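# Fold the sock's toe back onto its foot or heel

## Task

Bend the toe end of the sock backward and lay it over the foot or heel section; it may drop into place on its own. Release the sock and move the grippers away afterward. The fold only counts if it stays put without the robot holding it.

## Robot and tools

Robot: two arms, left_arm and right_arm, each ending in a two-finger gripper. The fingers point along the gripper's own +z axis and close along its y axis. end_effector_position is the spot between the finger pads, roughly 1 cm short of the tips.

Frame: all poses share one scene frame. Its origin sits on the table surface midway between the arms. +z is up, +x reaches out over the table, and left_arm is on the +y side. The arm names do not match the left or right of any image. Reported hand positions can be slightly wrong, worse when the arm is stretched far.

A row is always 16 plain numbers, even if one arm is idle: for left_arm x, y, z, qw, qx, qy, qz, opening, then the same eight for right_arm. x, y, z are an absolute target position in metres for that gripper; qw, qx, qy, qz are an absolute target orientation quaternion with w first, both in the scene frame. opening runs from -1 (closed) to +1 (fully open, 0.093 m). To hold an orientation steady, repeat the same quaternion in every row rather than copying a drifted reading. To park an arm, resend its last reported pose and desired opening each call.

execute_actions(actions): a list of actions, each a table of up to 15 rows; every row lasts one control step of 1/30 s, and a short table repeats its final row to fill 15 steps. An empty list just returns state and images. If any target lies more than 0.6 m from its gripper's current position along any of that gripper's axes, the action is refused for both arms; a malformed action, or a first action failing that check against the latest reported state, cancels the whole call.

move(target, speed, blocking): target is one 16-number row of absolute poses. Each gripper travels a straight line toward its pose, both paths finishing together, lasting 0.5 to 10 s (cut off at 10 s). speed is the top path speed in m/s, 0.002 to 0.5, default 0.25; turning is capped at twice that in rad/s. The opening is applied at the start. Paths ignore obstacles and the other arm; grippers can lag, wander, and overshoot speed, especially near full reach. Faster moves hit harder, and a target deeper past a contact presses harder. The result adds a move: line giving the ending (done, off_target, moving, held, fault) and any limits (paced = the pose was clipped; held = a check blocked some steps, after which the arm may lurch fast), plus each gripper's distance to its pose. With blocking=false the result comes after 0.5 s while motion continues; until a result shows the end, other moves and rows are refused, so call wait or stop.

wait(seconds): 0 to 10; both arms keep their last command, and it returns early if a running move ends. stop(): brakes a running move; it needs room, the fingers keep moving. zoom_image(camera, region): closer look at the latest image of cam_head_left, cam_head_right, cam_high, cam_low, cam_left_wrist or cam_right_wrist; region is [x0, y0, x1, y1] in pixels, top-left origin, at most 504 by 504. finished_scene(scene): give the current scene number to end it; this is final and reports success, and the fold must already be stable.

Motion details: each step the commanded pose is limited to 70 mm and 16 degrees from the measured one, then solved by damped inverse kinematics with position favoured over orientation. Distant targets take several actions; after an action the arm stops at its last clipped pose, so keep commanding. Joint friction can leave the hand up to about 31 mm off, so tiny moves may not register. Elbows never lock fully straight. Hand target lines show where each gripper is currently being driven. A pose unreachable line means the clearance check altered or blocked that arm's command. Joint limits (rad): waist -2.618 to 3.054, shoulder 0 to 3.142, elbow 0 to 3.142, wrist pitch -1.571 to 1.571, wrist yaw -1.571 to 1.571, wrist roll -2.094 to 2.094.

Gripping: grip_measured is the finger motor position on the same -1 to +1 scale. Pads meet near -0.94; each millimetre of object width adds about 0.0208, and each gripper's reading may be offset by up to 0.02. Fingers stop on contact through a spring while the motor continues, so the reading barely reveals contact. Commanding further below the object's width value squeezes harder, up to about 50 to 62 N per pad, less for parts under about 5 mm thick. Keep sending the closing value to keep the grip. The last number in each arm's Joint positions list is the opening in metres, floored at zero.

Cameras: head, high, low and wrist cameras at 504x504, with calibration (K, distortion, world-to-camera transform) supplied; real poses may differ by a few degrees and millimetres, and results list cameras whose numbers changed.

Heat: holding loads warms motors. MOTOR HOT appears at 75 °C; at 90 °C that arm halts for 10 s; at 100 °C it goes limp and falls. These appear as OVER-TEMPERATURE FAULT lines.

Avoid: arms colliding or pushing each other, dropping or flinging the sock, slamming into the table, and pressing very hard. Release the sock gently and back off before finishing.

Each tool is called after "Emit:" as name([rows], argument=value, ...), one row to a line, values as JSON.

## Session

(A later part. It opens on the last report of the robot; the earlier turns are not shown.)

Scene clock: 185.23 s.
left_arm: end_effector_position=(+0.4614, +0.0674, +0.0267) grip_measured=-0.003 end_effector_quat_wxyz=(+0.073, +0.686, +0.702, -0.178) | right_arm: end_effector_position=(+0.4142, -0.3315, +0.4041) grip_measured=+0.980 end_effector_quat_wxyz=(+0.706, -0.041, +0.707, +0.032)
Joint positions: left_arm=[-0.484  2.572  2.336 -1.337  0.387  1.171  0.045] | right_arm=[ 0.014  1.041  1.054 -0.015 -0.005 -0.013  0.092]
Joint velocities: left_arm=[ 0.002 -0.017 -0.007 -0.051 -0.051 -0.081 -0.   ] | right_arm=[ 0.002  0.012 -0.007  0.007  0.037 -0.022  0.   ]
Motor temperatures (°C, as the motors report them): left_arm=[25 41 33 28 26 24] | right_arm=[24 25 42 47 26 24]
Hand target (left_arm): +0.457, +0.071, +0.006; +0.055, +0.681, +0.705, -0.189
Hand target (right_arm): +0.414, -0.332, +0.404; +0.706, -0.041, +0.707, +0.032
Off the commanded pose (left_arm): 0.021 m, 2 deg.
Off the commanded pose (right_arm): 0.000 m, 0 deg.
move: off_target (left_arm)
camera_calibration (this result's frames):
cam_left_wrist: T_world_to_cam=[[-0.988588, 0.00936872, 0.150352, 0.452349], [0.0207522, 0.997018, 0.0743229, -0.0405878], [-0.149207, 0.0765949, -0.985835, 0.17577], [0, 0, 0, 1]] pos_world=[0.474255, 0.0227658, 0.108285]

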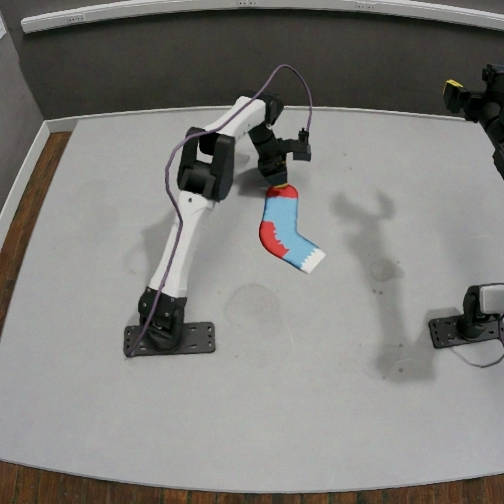

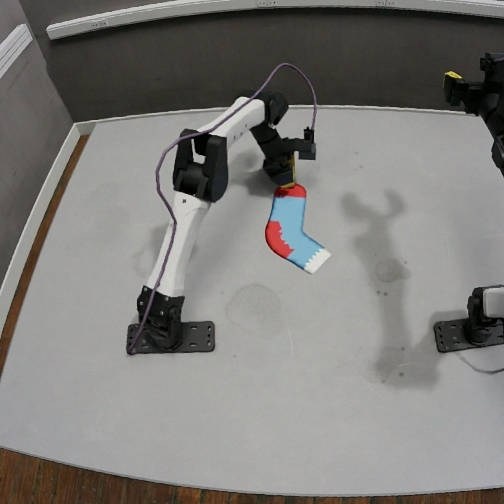

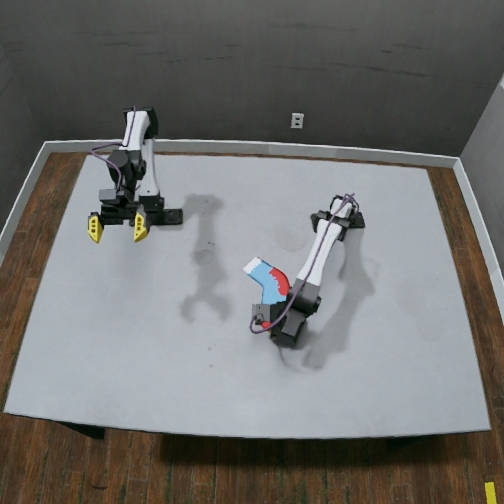

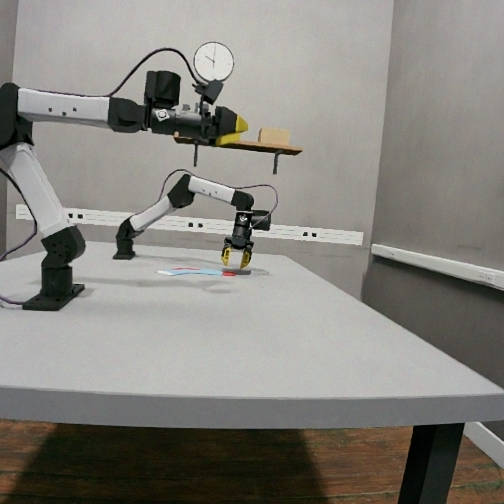

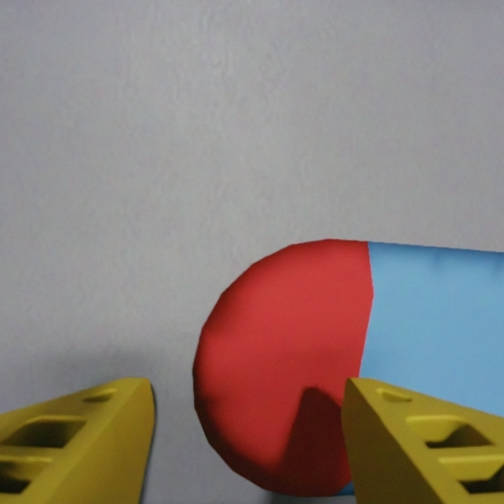

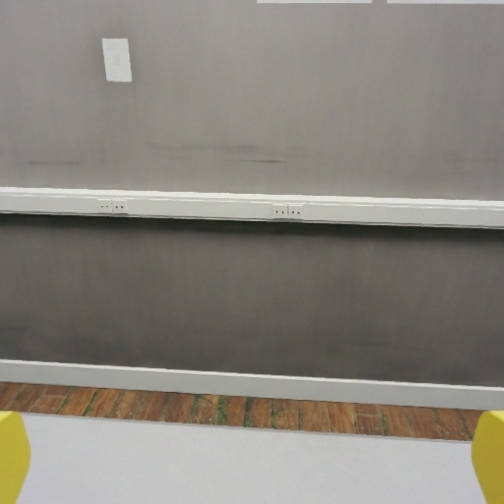

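Emit:
move(target=[0.458, 0.070, -0.022, 0.0555, 0.6813, 0.7049, -0.189, 0.0, 0.4142, -0.3315, 0.4041, 0.706, -0.041, 0.707, 0.032, 1.0], speed=0.06)

Emit:
zoom_image(camera="cam_low", region=[190, 230, 280, 290])

Scene clock: 199.40 s.
left_arm: end_effector_position=(+0.4607, +0.0674, +0.0074) grip_measured=-0.003 end_effector_quat_wxyz=(+0.074, +0.685, +0.702, -0.181) | right_arm: end_effector_position=(+0.4142, -0.3315, +0.4041) grip_measured=+0.980 end_effector_quat_wxyz=(+0.706, -0.041, +0.707, +0.032)
Joint positions: left_arm=[-0.483  2.572  2.257 -1.259  0.394  1.171  0.045] | right_arm=[ 0.014  1.041  1.054 -0.015 -0.005 -0.013  0.092]
Joint velocities: left_arm=[ 0.002 -0.027 -0.007  0.022  0.007 -0.037  0.001] | right_arm=[ 0.002 -0.017  0.027 -0.022  0.037  0.051 -0.001]
Motor temperatures (°C, as the motors report them): left_arm=[25 42 33 28 26 24] | right_arm=[24 25 42 47 26 24]
Hand target (left_arm): +0.455, +0.071, -0.021; +0.055, +0.682, +0.705, -0.190
Hand target (right_arm): +0.414, -0.332, +0.404; +0.706, -0.041, +0.707, +0.032
Off the commanded pose (left_arm): 0.030 m, 2 deg.
Off the commanded pose (right_arm): 0.000 m, 0 deg.
move: off_target (left_arm)
camera_calibration (this result's frames):
cam_left_wrist: T_world_to_cam=[[-0.988218, 0.00880615, 0.152799, 0.454435], [0.0193888, 0.997503, 0.0679077, -0.0384227], [-0.151819, 0.0700702, -0.985921, 0.158227], [0, 0, 0, 1]] pos_world=[0.473848, 0.0232379, 0.0891713]

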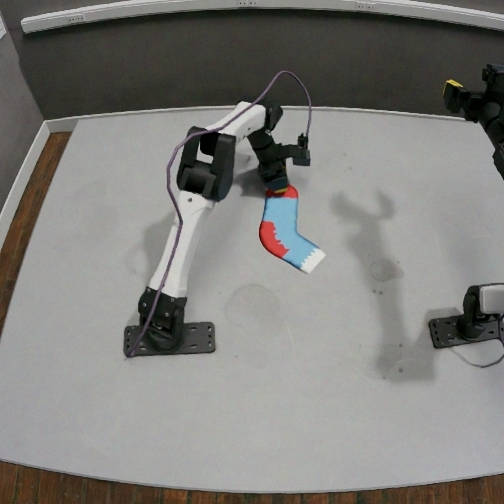

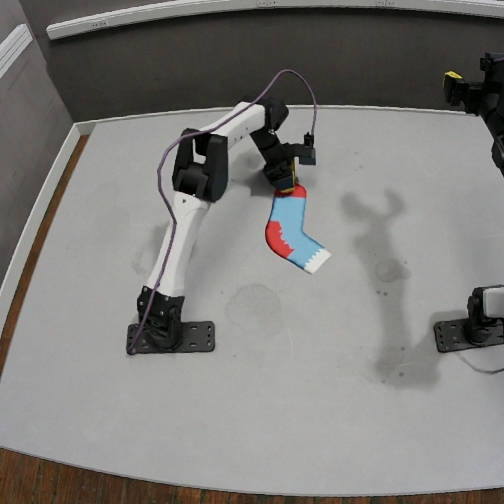

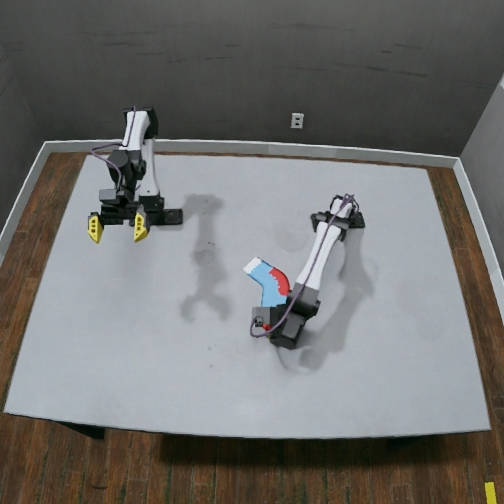

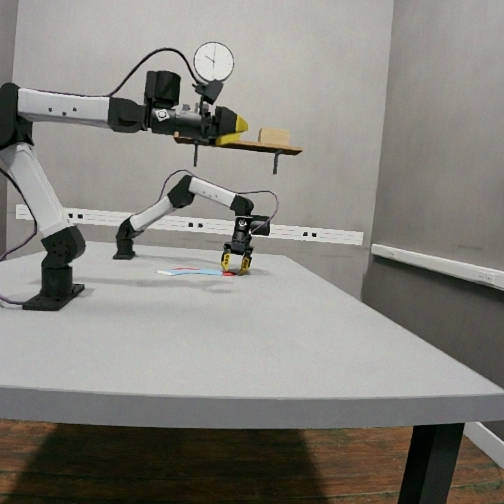

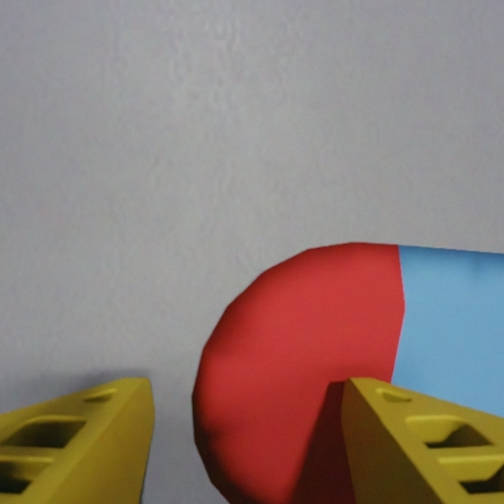

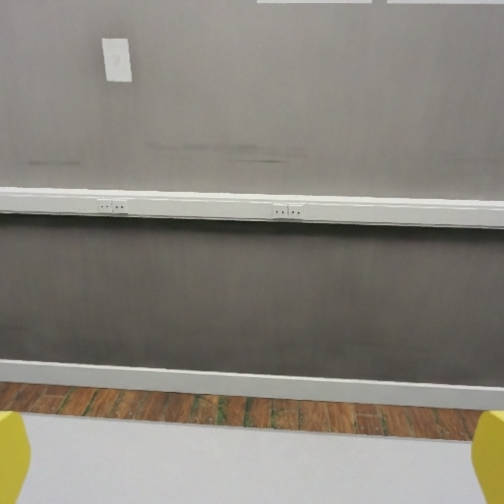

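Region (190, 230, 280, 290) of cam_low's 504x504 image, scaled by 5.600, with more detail than that image has.

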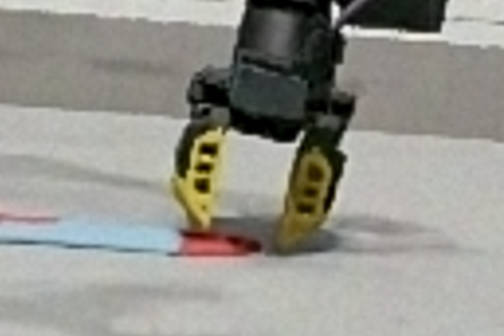

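Emit:
execute_actions([
  [[0.457,0.070,-0.024,0.0555,0.6813,0.7049,-0.189,-0.03,0.4142,-0.3315,0.4041,0.706,-0.041,0.707,0.032,1.0],[0.457,0.070,-0.025,0.0555,0.6813,0.7049,-0.189,-0.07,0.4142,-0.3315,0.4041,0.706,-0.041,0.707,0.032,1.0],[0.457,0.070,-0.026,0.0555,0.6813,0.7049,-0.189,-0.10,0.4142,-0.3315,0.4041,0.706,-0.041,0.707,0.032,1.0],[0.457,0.070,-0.027,0.0555,0.6813,0.7049,-0.189,-0.14,0.4142,-0.3315,0.4041,0.706,-0.041,0.707,0.032,1.0],[0.457,0.070,-0.028,0.0555,0.6813,0.7049,-0.189,-0.17,0.4142,-0.3315,0.4041,0.706,-0.041,0.707,0.032,1.0],[0.457,0.070,-0.028,0.0555,0.6813,0.7049,-0.189,-0.21,0.4142,-0.3315,0.4041,0.706,-0.041,0.707,0.032,1.0],[0.457,0.070,-0.029,0.0555,0.6813,0.7049,-0.189,-0.24,0.4142,-0.3315,0.4041,0.706,-0.041,0.707,0.032,1.0],[0.457,0.070,-0.029,0.0555,0.6813,0.7049,-0.189,-0.28,0.4142,-0.3315,0.4041,0.706,-0.041,0.707,0.032,1.0],[0.457,0.070,-0.030,0.0555,0.6813,0.7049,-0.189,-0.31,0.4142,-0.3315,0.4041,0.706,-0.041,0.707,0.032,1.0],[0.457,0.070,-0.030,0.0555,0.6813,0.7049,-0.189,-0.35,0.4142,-0.3315,0.4041,0.706,-0.041,0.707,0.032,1.0],[0.457,0.070,-0.030,0.0555,0.6813,0.7049,-0.189,-0.38,0.4142,-0.3315,0.4041,0.706,-0.041,0.707,0.032,1.0],[0.457,0.070,-0.030,0.0555,0.6813,0.7049,-0.189,-0.42,0.4142,-0.3315,0.4041,0.706,-0.041,0.707,0.032,1.0],[0.457,0.070,-0.030,0.0555,0.6813,0.7049,-0.189,-0.45,0.4142,-0.3315,0.4041,0.706,-0.041,0.707,0.032,1.0],[0.457,0.070,-0.030,0.0555,0.6813,0.7049,-0.189,-0.49,0.4142,-0.3315,0.4041,0.706,-0.041,0.707,0.032,1.0],[0.457,0.070,-0.030,0.0555,0.6813,0.7049,-0.189,-0.52,0.4142,-0.3315,0.4041,0.706,-0.041,0.707,0.032,1.0]],
])

Emit:
wait(seconds=0.3)

Emit:
zoom_image(camera="cam_low", region=[190, 230, 280, 290])

Scene clock: 212.10 s.
left_arm: end_effector_position=(+0.4716, +0.0674, +0.0048) grip_measured=-0.504 end_effector_quat_wxyz=(+0.095, +0.684, +0.701, -0.175) | right_arm: end_effector_position=(+0.4142, -0.3315, +0.4041) grip_measured=+0.980 end_effector_quat_wxyz=(+0.706, -0.041, +0.707, +0.032)
Joint positions: left_arm=[-0.473  2.572  2.245 -1.204  0.399  1.171  0.021] | right_arm=[ 0.014  1.041  1.054 -0.015 -0.005 -0.013  0.092]
Joint velocities: left_arm=[ 0.012  0.017 -0.007  0.066  0.007  0.037 -0.029] | right_arm=[-0.002  0.007  0.007  0.051 -0.037  0.051 -0.001]
Motor temperatures (°C, as the motors report them): left_arm=[25 43 32 28 26 24] | right_arm=[24 25 43 48 26 24]
Hand target (left_arm): +0.455, +0.071, -0.028; +0.056, +0.682, +0.705, -0.189
Hand target (right_arm): +0.414, -0.332, +0.404; +0.706, -0.041, +0.707, +0.032
Off the commanded pose (left_arm): 0.038 m, 5 deg.
Off the commanded pose (right_arm): 0.000 m, 0 deg.
camera_calibration (this result's frames):
cam_left_wrist: T_world_to_cam=[[-0.993317, 0.00213169, 0.115395, 0.468565], [0.00776898, 0.998797, 0.0484247, -0.0330111], [-0.115152, 0.0489976, -0.992139, 0.141492], [0, 0, 0, 1]] pos_world=[0.481983, 0.0250398, 0.0879081]

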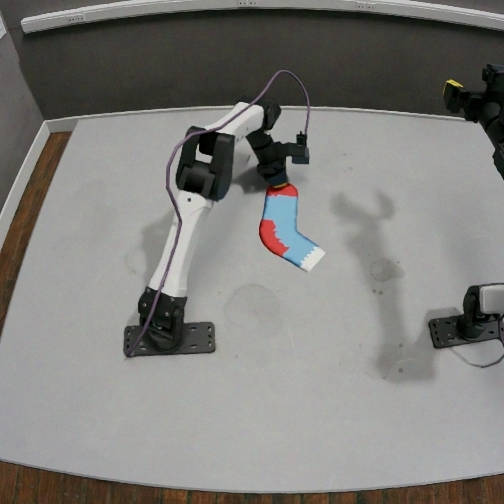

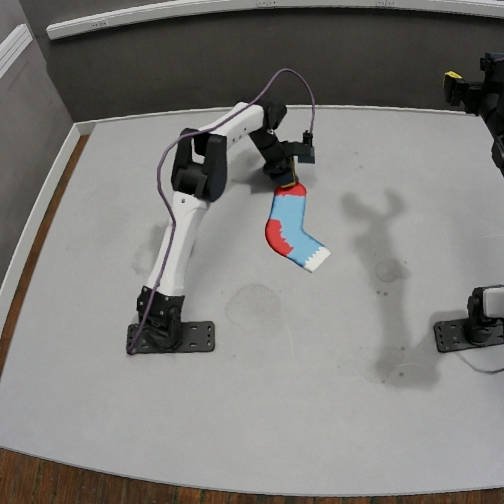

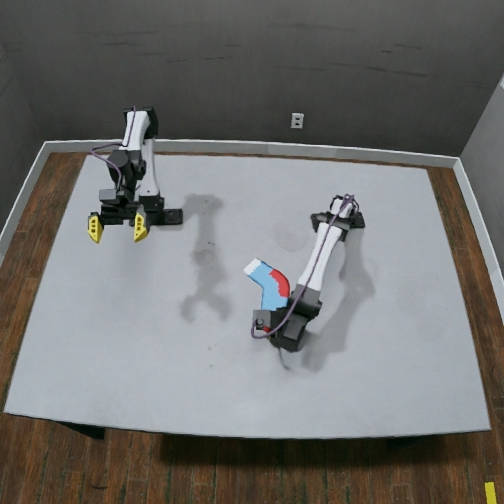

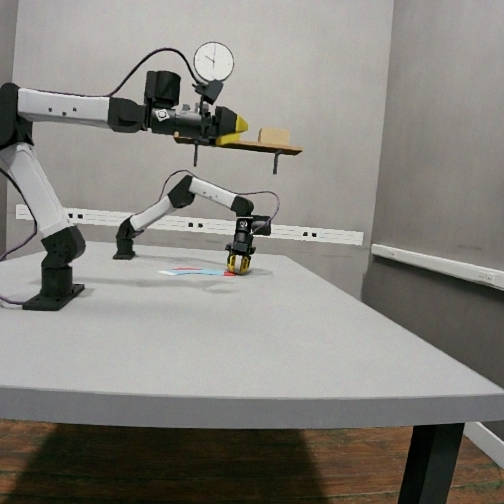

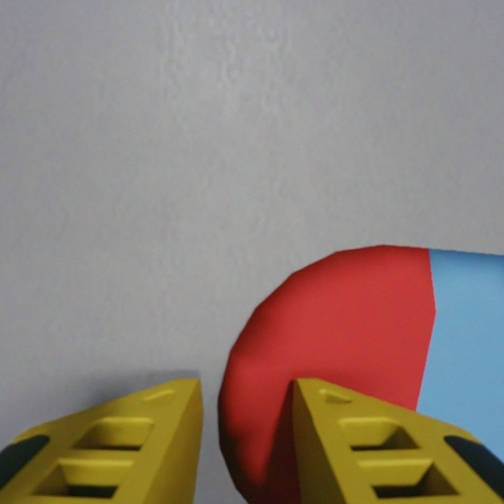

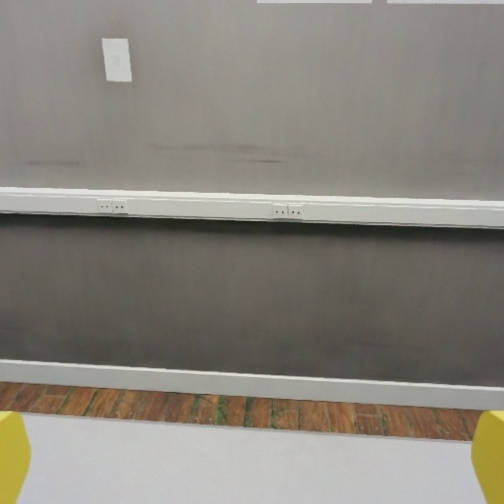

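Scene clock: 212.40 s.
left_arm: end_effector_position=(+0.4720, +0.0675, +0.0048) grip_measured=-0.517 end_effector_quat_wxyz=(+0.096, +0.684, +0.701, -0.174) | right_arm: end_effector_position=(+0.4142, -0.3315, +0.4041) grip_measured=+0.980 end_effector_quat_wxyz=(+0.706, -0.041, +0.707, +0.032)
Joint positions: left_arm=[-0.473  2.572  2.245 -1.203  0.399  1.171  0.02 ] | right_arm=[ 0.014  1.041  1.054 -0.015 -0.005 -0.013  0.092]
Joint velocities: left_arm=[-0.012  0.007 -0.012 -0.022 -0.022 -0.022 -0.   ] | right_arm=[-0.002 -0.007 -0.002  0.051  0.051 -0.051 -0.   ]
Motor temperatures (°C, as the motors report them): left_arm=[25 43 32 28 26 24] | right_arm=[24 25 43 48 26 24]
Hand target (left_arm): +0.455, +0.071, -0.028; +0.056, +0.682, +0.705, -0.189
Hand target (right_arm): +0.414, -0.332, +0.404; +0.706, -0.041, +0.707, +0.032
Off the commanded pose (left_arm): 0.038 m, 5 deg.
Off the commanded pose (right_arm): 0.000 m, 0 deg.
wait: 0.30 s; at rest by 0.20 s
camera_calibration (this result's frames):
cam_left_wrist: T_world_to_cam=[[-0.993482, 0.00181561, 0.113979, 0.469084], [0.00731938, 0.998826, 0.0478878, -0.0328466], [-0.113758, 0.0484099, -0.992328, 0.140934], [0, 0, 0, 1]] pos_world=[0.482299, 0.0251338, 0.08796]

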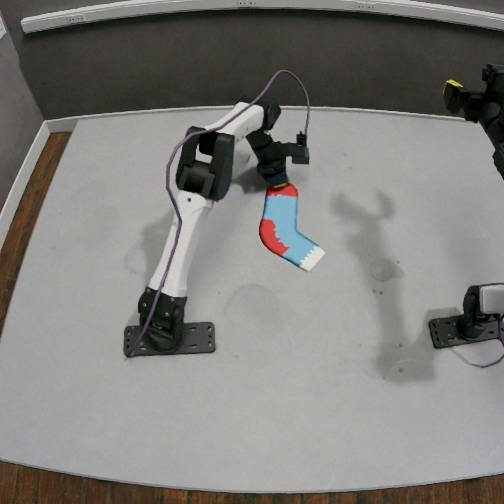

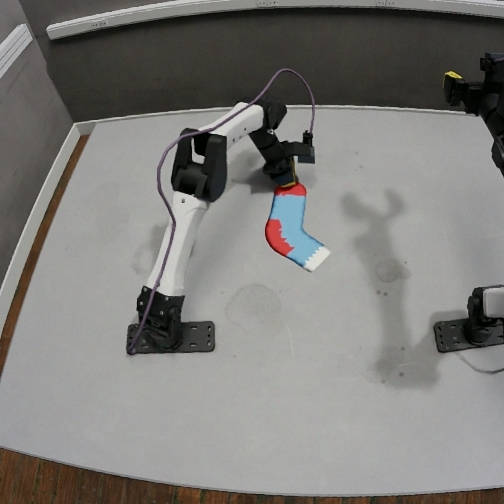

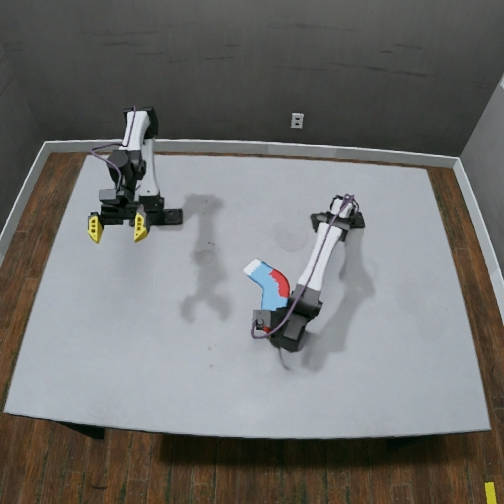

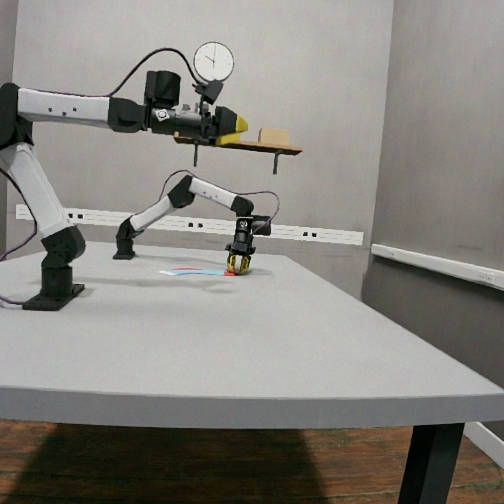

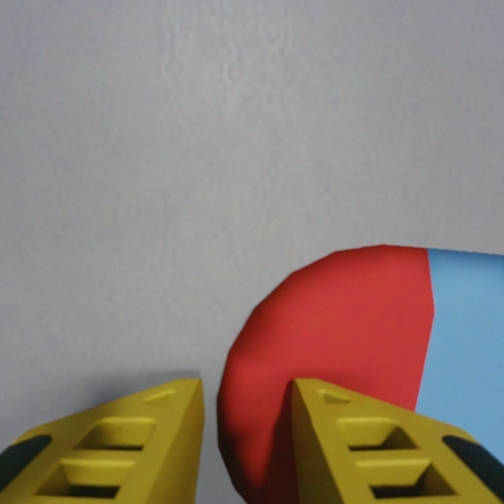

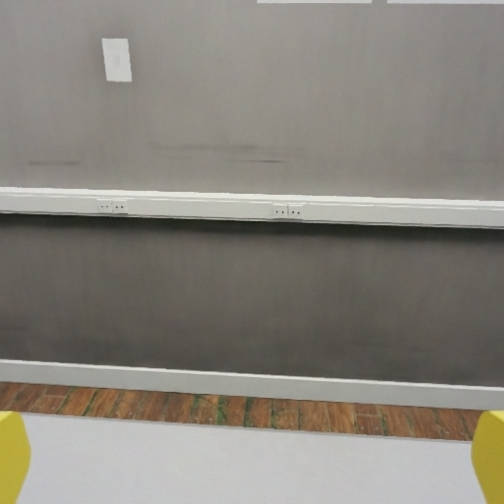

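Region (190, 230, 280, 290) of cam_low's 504x504 image, scaled by 5.600, with more detail than that image has.

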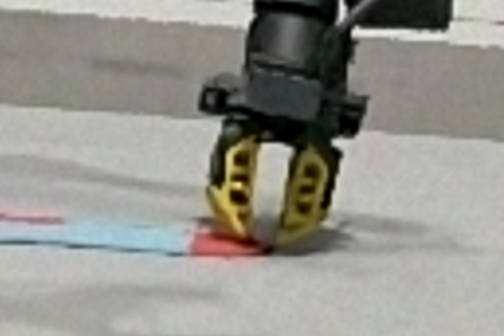

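Emit:
execute_actions([
  [[0.457,0.070,-0.030,0.0555,0.6813,0.7049,-0.189,-0.55,0.4142,-0.3315,0.4041,0.706,-0.041,0.707,0.032,1.0],[0.457,0.070,-0.030,0.0555,0.6813,0.7049,-0.189,-0.58,0.4142,-0.3315,0.4041,0.706,-0.041,0.707,0.032,1.0],[0.457,0.070,-0.030,0.0555,0.6813,0.7049,-0.189,-0.61,0.4142,-0.3315,0.4041,0.706,-0.041,0.707,0.032,1.0],[0.457,0.070,-0.030,0.0555,0.6813,0.7049,-0.189,-0.64,0.4142,-0.3315,0.4041,0.706,-0.041,0.707,0.032,1.0],[0.457,0.070,-0.030,0.0555,0.6813,0.7049,-0.189,-0.67,0.4142,-0.3315,0.4041,0.706,-0.041,0.707,0.032,1.0],[0.457,0.070,-0.030,0.0555,0.6813,0.7049,-0.189,-0.70,0.4142,-0.3315,0.4041,0.706,-0.041,0.707,0.032,1.0],[0.457,0.070,-0.030,0.0555,0.6813,0.7049,-0.189,-0.73,0.4142,-0.3315,0.4041,0.706,-0.041,0.707,0.032,1.0],[0.457,0.070,-0.030,0.0555,0.6813,0.7049,-0.189,-0.76,0.4142,-0.3315,0.4041,0.706,-0.041,0.707,0.032,1.0],[0.457,0.070,-0.030,0.0555,0.6813,0.7049,-0.189,-0.79,0.4142,-0.3315,0.4041,0.706,-0.041,0.707,0.032,1.0],[0.457,0.070,-0.030,0.0555,0.6813,0.7049,-0.189,-0.82,0.4142,-0.3315,0.4041,0.706,-0.041,0.707,0.032,1.0],[0.457,0.070,-0.030,0.0555,0.6813,0.7049,-0.189,-0.86,0.4142,-0.3315,0.4041,0.706,-0.041,0.707,0.032,1.0],[0.457,0.070,-0.030,0.0555,0.6813,0.7049,-0.189,-0.90,0.4142,-0.3315,0.4041,0.706,-0.041,0.707,0.032,1.0],[0.457,0.070,-0.030,0.0555,0.6813,0.7049,-0.189,-0.94,0.4142,-0.3315,0.4041,0.706,-0.041,0.707,0.032,1.0],[0.457,0.070,-0.030,0.0555,0.6813,0.7049,-0.189,-0.97,0.4142,-0.3315,0.4041,0.706,-0.041,0.707,0.032,1.0],[0.457,0.070,-0.030,0.0555,0.6813,0.7049,-0.189,-1.0,0.4142,-0.3315,0.4041,0.706,-0.041,0.707,0.032,1.0]],
])

Emit:
wait(seconds=0.3)

Emit:
zoom_image(camera="cam_low", region=[190, 230, 280, 290])

Scene clock: 225.27 s.
left_arm: end_effector_position=(+0.4716, +0.0657, +0.0057) grip_measured=-0.985 end_effector_quat_wxyz=(+0.099, +0.683, +0.701, -0.180) | right_arm: end_effector_position=(+0.4142, -0.3315, +0.4041) grip_measured=+0.980 end_effector_quat_wxyz=(+0.706, -0.041, +0.707, +0.032)
Joint positions: left_arm=[-0.472  2.572  2.245 -1.202  0.412  1.171  0.   ] | right_arm=[ 0.014  1.041  1.054 -0.015 -0.005 -0.013  0.092]
Joint velocities: left_arm=[ 0.027  0.012 -0.007 -0.022  0.081  0.037  0.   ] | right_arm=[ 0.002 -0.007 -0.007  0.007 -0.022 -0.007 -0.001]
Motor temperatures (°C, as the motors report them): left_arm=[25 43 31 27 26 24] | right_arm=[24 25 43 49 26 24]
Hand target (left_arm): +0.455, +0.071, -0.028; +0.055, +0.682, +0.704, -0.190
Hand target (right_arm): +0.414, -0.332, +0.404; +0.706, -0.041, +0.707, +0.032
Off the commanded pose (left_arm): 0.039 m, 5 deg.
Off the commanded pose (right_arm): 0.000 m, 0 deg.
camera_calibration (this result's frames):
cam_left_wrist: T_world_to_cam=[[-0.993035, 0.00315202, 0.117774, 0.468296], [0.00728197, 0.999373, 0.0346528, -0.0311086], [-0.117591, 0.0352691, -0.992436, 0.144563], [0, 0, 0, 1]] pos_world=[0.482261, 0.0245144, 0.0893943]

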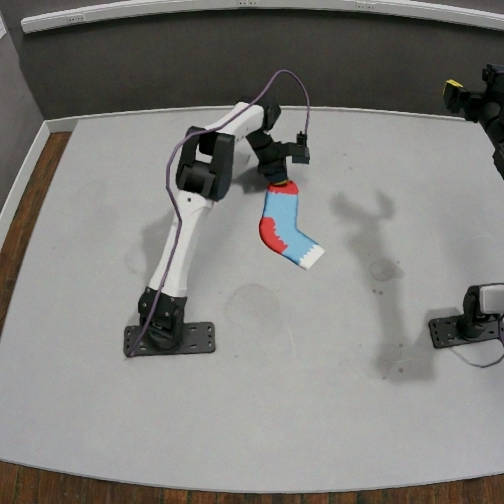

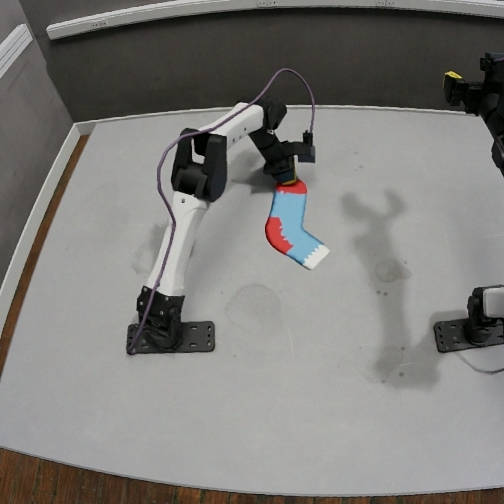

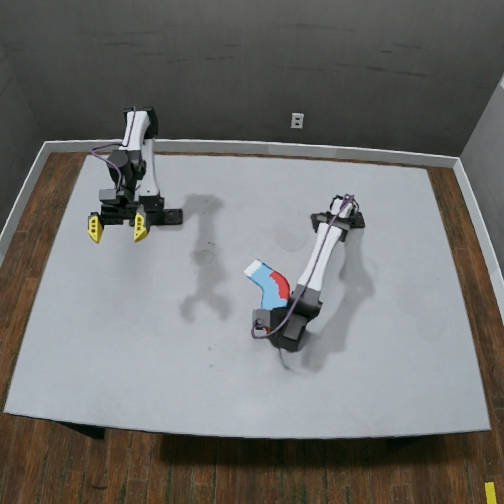

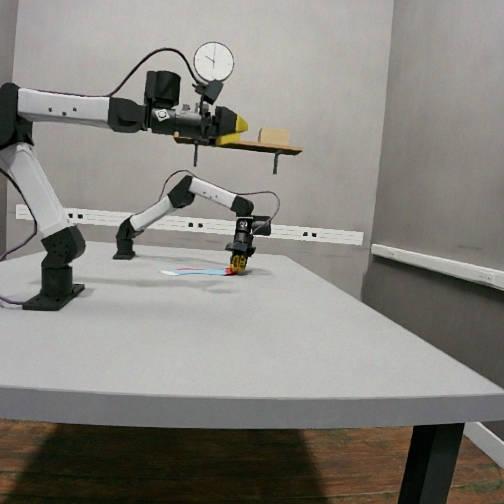

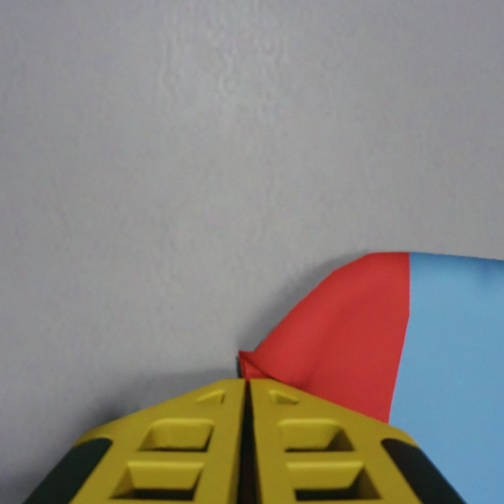

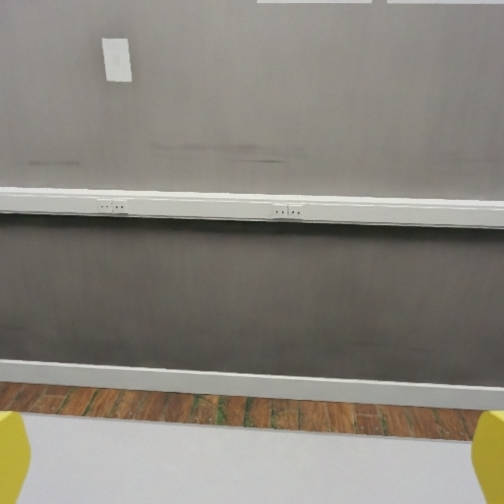

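Scene clock: 225.57 s.
left_arm: end_effector_position=(+0.4715, +0.0657, +0.0058) grip_measured=-0.999 end_effector_quat_wxyz=(+0.099, +0.683, +0.701, -0.181) | right_arm: end_effector_position=(+0.4142, -0.3315, +0.4041) grip_measured=+0.980 end_effector_quat_wxyz=(+0.706, -0.041, +0.707, +0.032)
Joint positions: left_arm=[-0.472  2.572  2.245 -1.202  0.413  1.171  0.   ] | right_arm=[ 0.014  1.041  1.054 -0.015 -0.005 -0.013  0.092]
Joint velocities: left_arm=[-0.002  0.002 -0.017  0.022 -0.022 -0.066  0.   ] | right_arm=[ 0.002  0.022  0.012  0.022 -0.007 -0.051 -0.   ]
Motor temperatures (°C, as the motors report them): left_arm=[25 43 31 27 26 24] | right_arm=[24 25 43 49 26 24]
Hand target (left_arm): +0.455, +0.071, -0.028; +0.055, +0.682, +0.704, -0.189
Hand target (right_arm): +0.414, -0.332, +0.404; +0.706, -0.041, +0.707, +0.032
Off the commanded pose (left_arm): 0.039 m, 5 deg.
Off the commanded pose (right_arm): 0.000 m, 0 deg.
wait: 0.30 s; at rest by 0.20 s
camera_calibration (this result's frames):
cam_left_wrist: T_world_to_cam=[[-0.992961, 0.00325144, 0.118397, 0.468121], [0.00733532, 0.999392, 0.0340736, -0.0310545], [-0.118215, 0.0347022, -0.992381, 0.14493], [0, 0, 0, 1]] pos_world=[0.482187, 0.0244842, 0.0894592]

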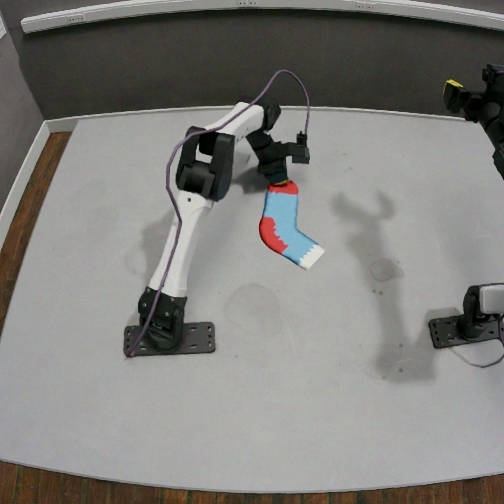

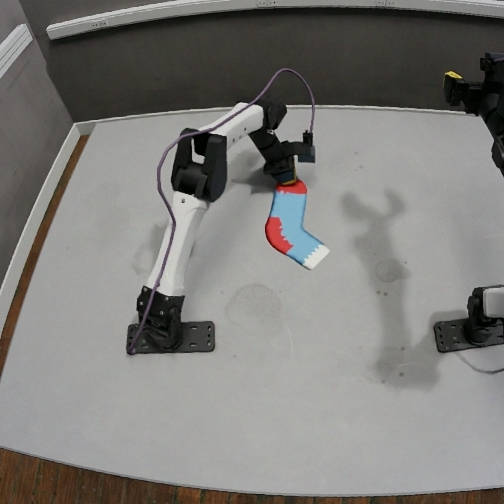

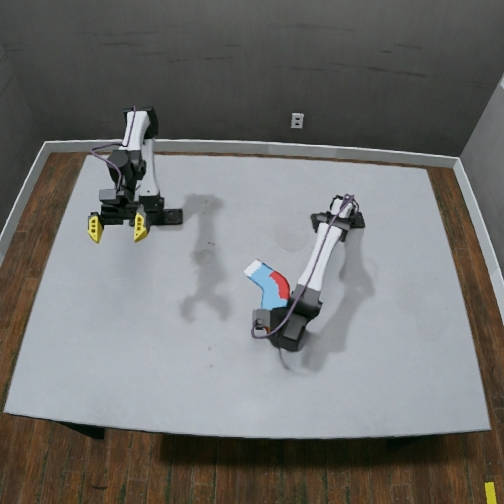

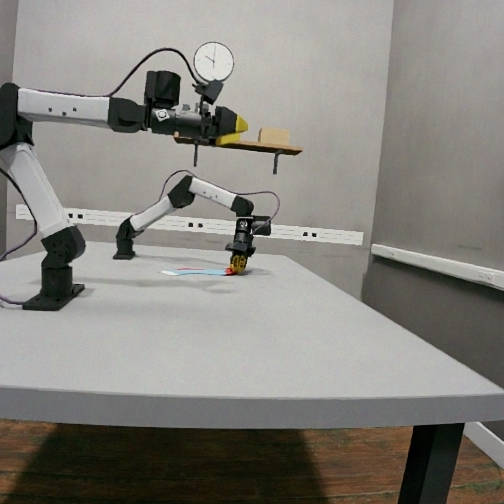

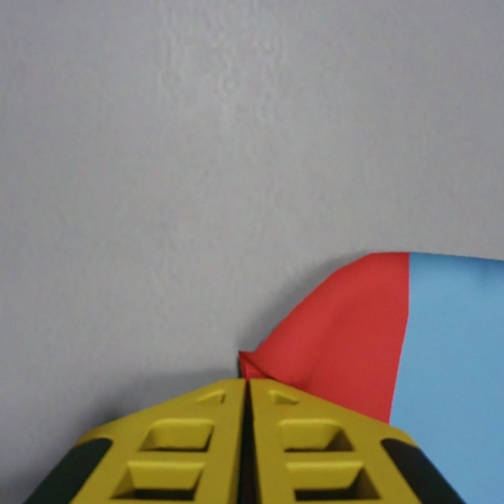

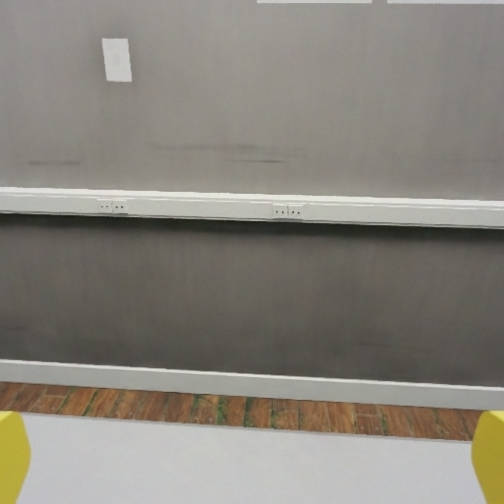

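Region (190, 230, 280, 290) of cam_low's 504x504 image, scaled by 5.600, with more detail than that image has.

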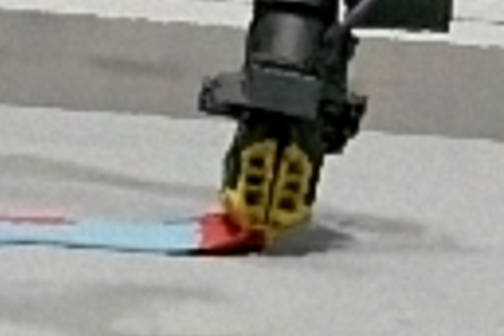

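Emit:
move(target=[0.435, 0.070, 0.050, 0.1228, 0.6963, 0.6963, -0.1228, -1.0, 0.4142, -0.3315, 0.4041, 0.706, -0.041, 0.707, 0.032, 1.0], speed=0.12)

Emit:
zoom_image(camera="cam_low", region=[140, 210, 280, 290])

Emit:
zoom_image(camera="cam_head_left", region=[220, 150, 350, 280])

Scene clock: 236.77 s.
left_arm: end_effector_position=(+0.4383, +0.0684, +0.0531) grip_measured=-0.999 end_effector_quat_wxyz=(+0.127, +0.697, +0.694, -0.128) | right_arm: end_effector_position=(+0.4142, -0.3315, +0.4041) grip_measured=+0.980 end_effector_quat_wxyz=(+0.706, -0.041, +0.707, +0.032)
Joint positions: left_arm=[-0.518  2.268  1.9   -1.055  0.332  1.136  0.   ] | right_arm=[ 0.014  1.041  1.054 -0.015 -0.005 -0.013  0.092]
Joint velocities: left_arm=[-0.007 -0.002  0.007 -0.037 -0.007  0.007  0.   ] | right_arm=[ 0.002 -0.007 -0.002 -0.081 -0.007 -0.066  0.   ]
Motor temperatures (°C, as the motors report them): left_arm=[25 43 31 27 26 24] | right_arm=[24 25 43 49 26 24]
Hand target (left_arm): +0.436, +0.070, +0.050; +0.122, +0.696, +0.697, -0.122
Hand target (right_arm): +0.414, -0.332, +0.404; +0.706, -0.041, +0.707, +0.032
Off the commanded pose (left_arm): 0.005 m, 1 deg.
Off the commanded pose (right_arm): 0.000 m, 0 deg.
move: done
camera_calibration (this result's frames):
cam_left_wrist: T_world_to_cam=[[-0.999968, 0.00768233, 0.00239072, 0.438481], [0.0078324, 0.997457, 0.0708395, -0.0372164], [-0.00184043, 0.0708559, -0.997485, 0.134646], [0, 0, 0, 1]] pos_world=[0.439006, 0.0242127, 0.135896]

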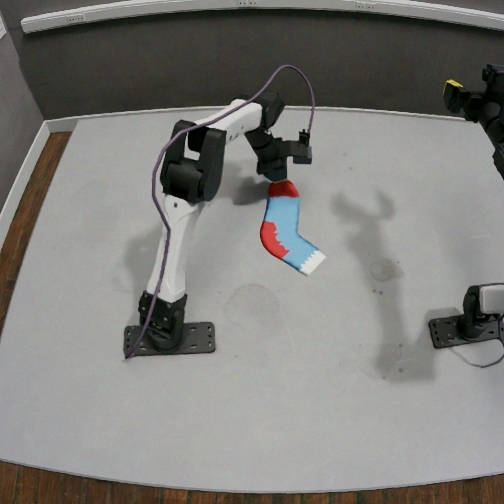

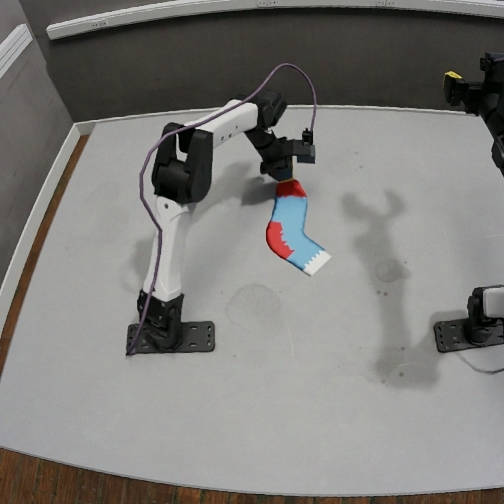

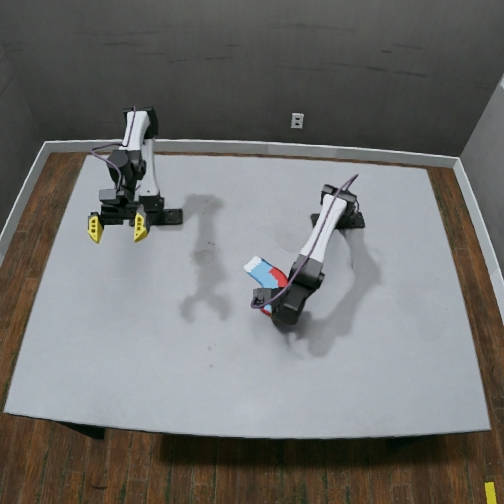

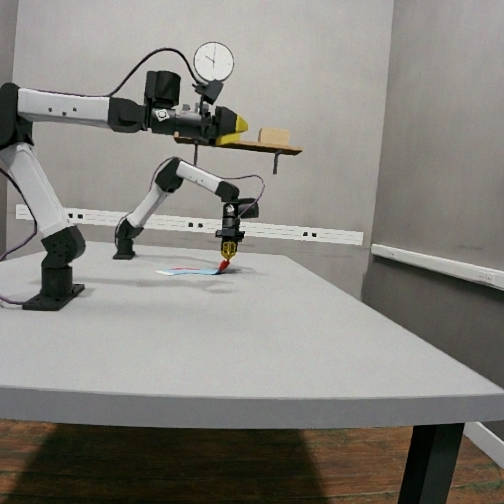

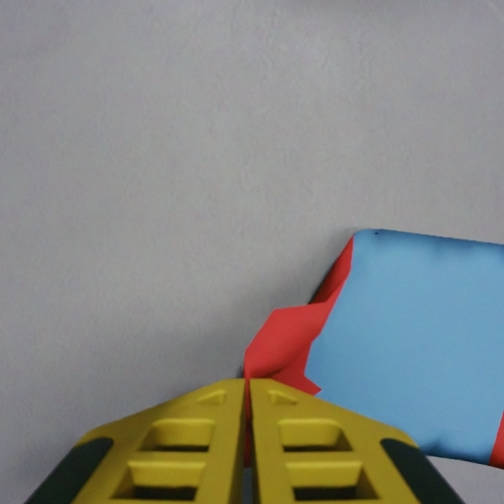

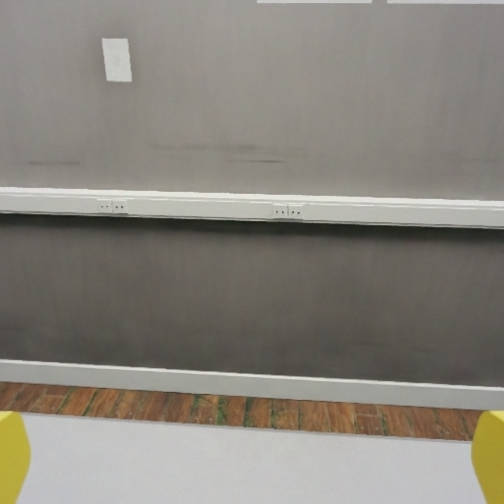

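Region (140, 210, 280, 290) of cam_low's 504x504 image, scaled by 3.600, with more detail than that image has; it fills the top 288 rows of this view, and the rest is white.

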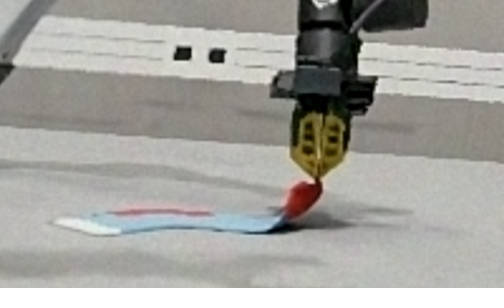

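Region (220, 150, 350, 280) of cam_head_left's 504x504 image, scaled by 3.877, with more detail than that image has.

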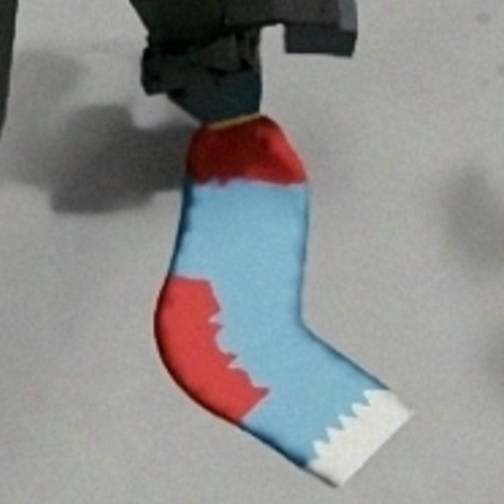

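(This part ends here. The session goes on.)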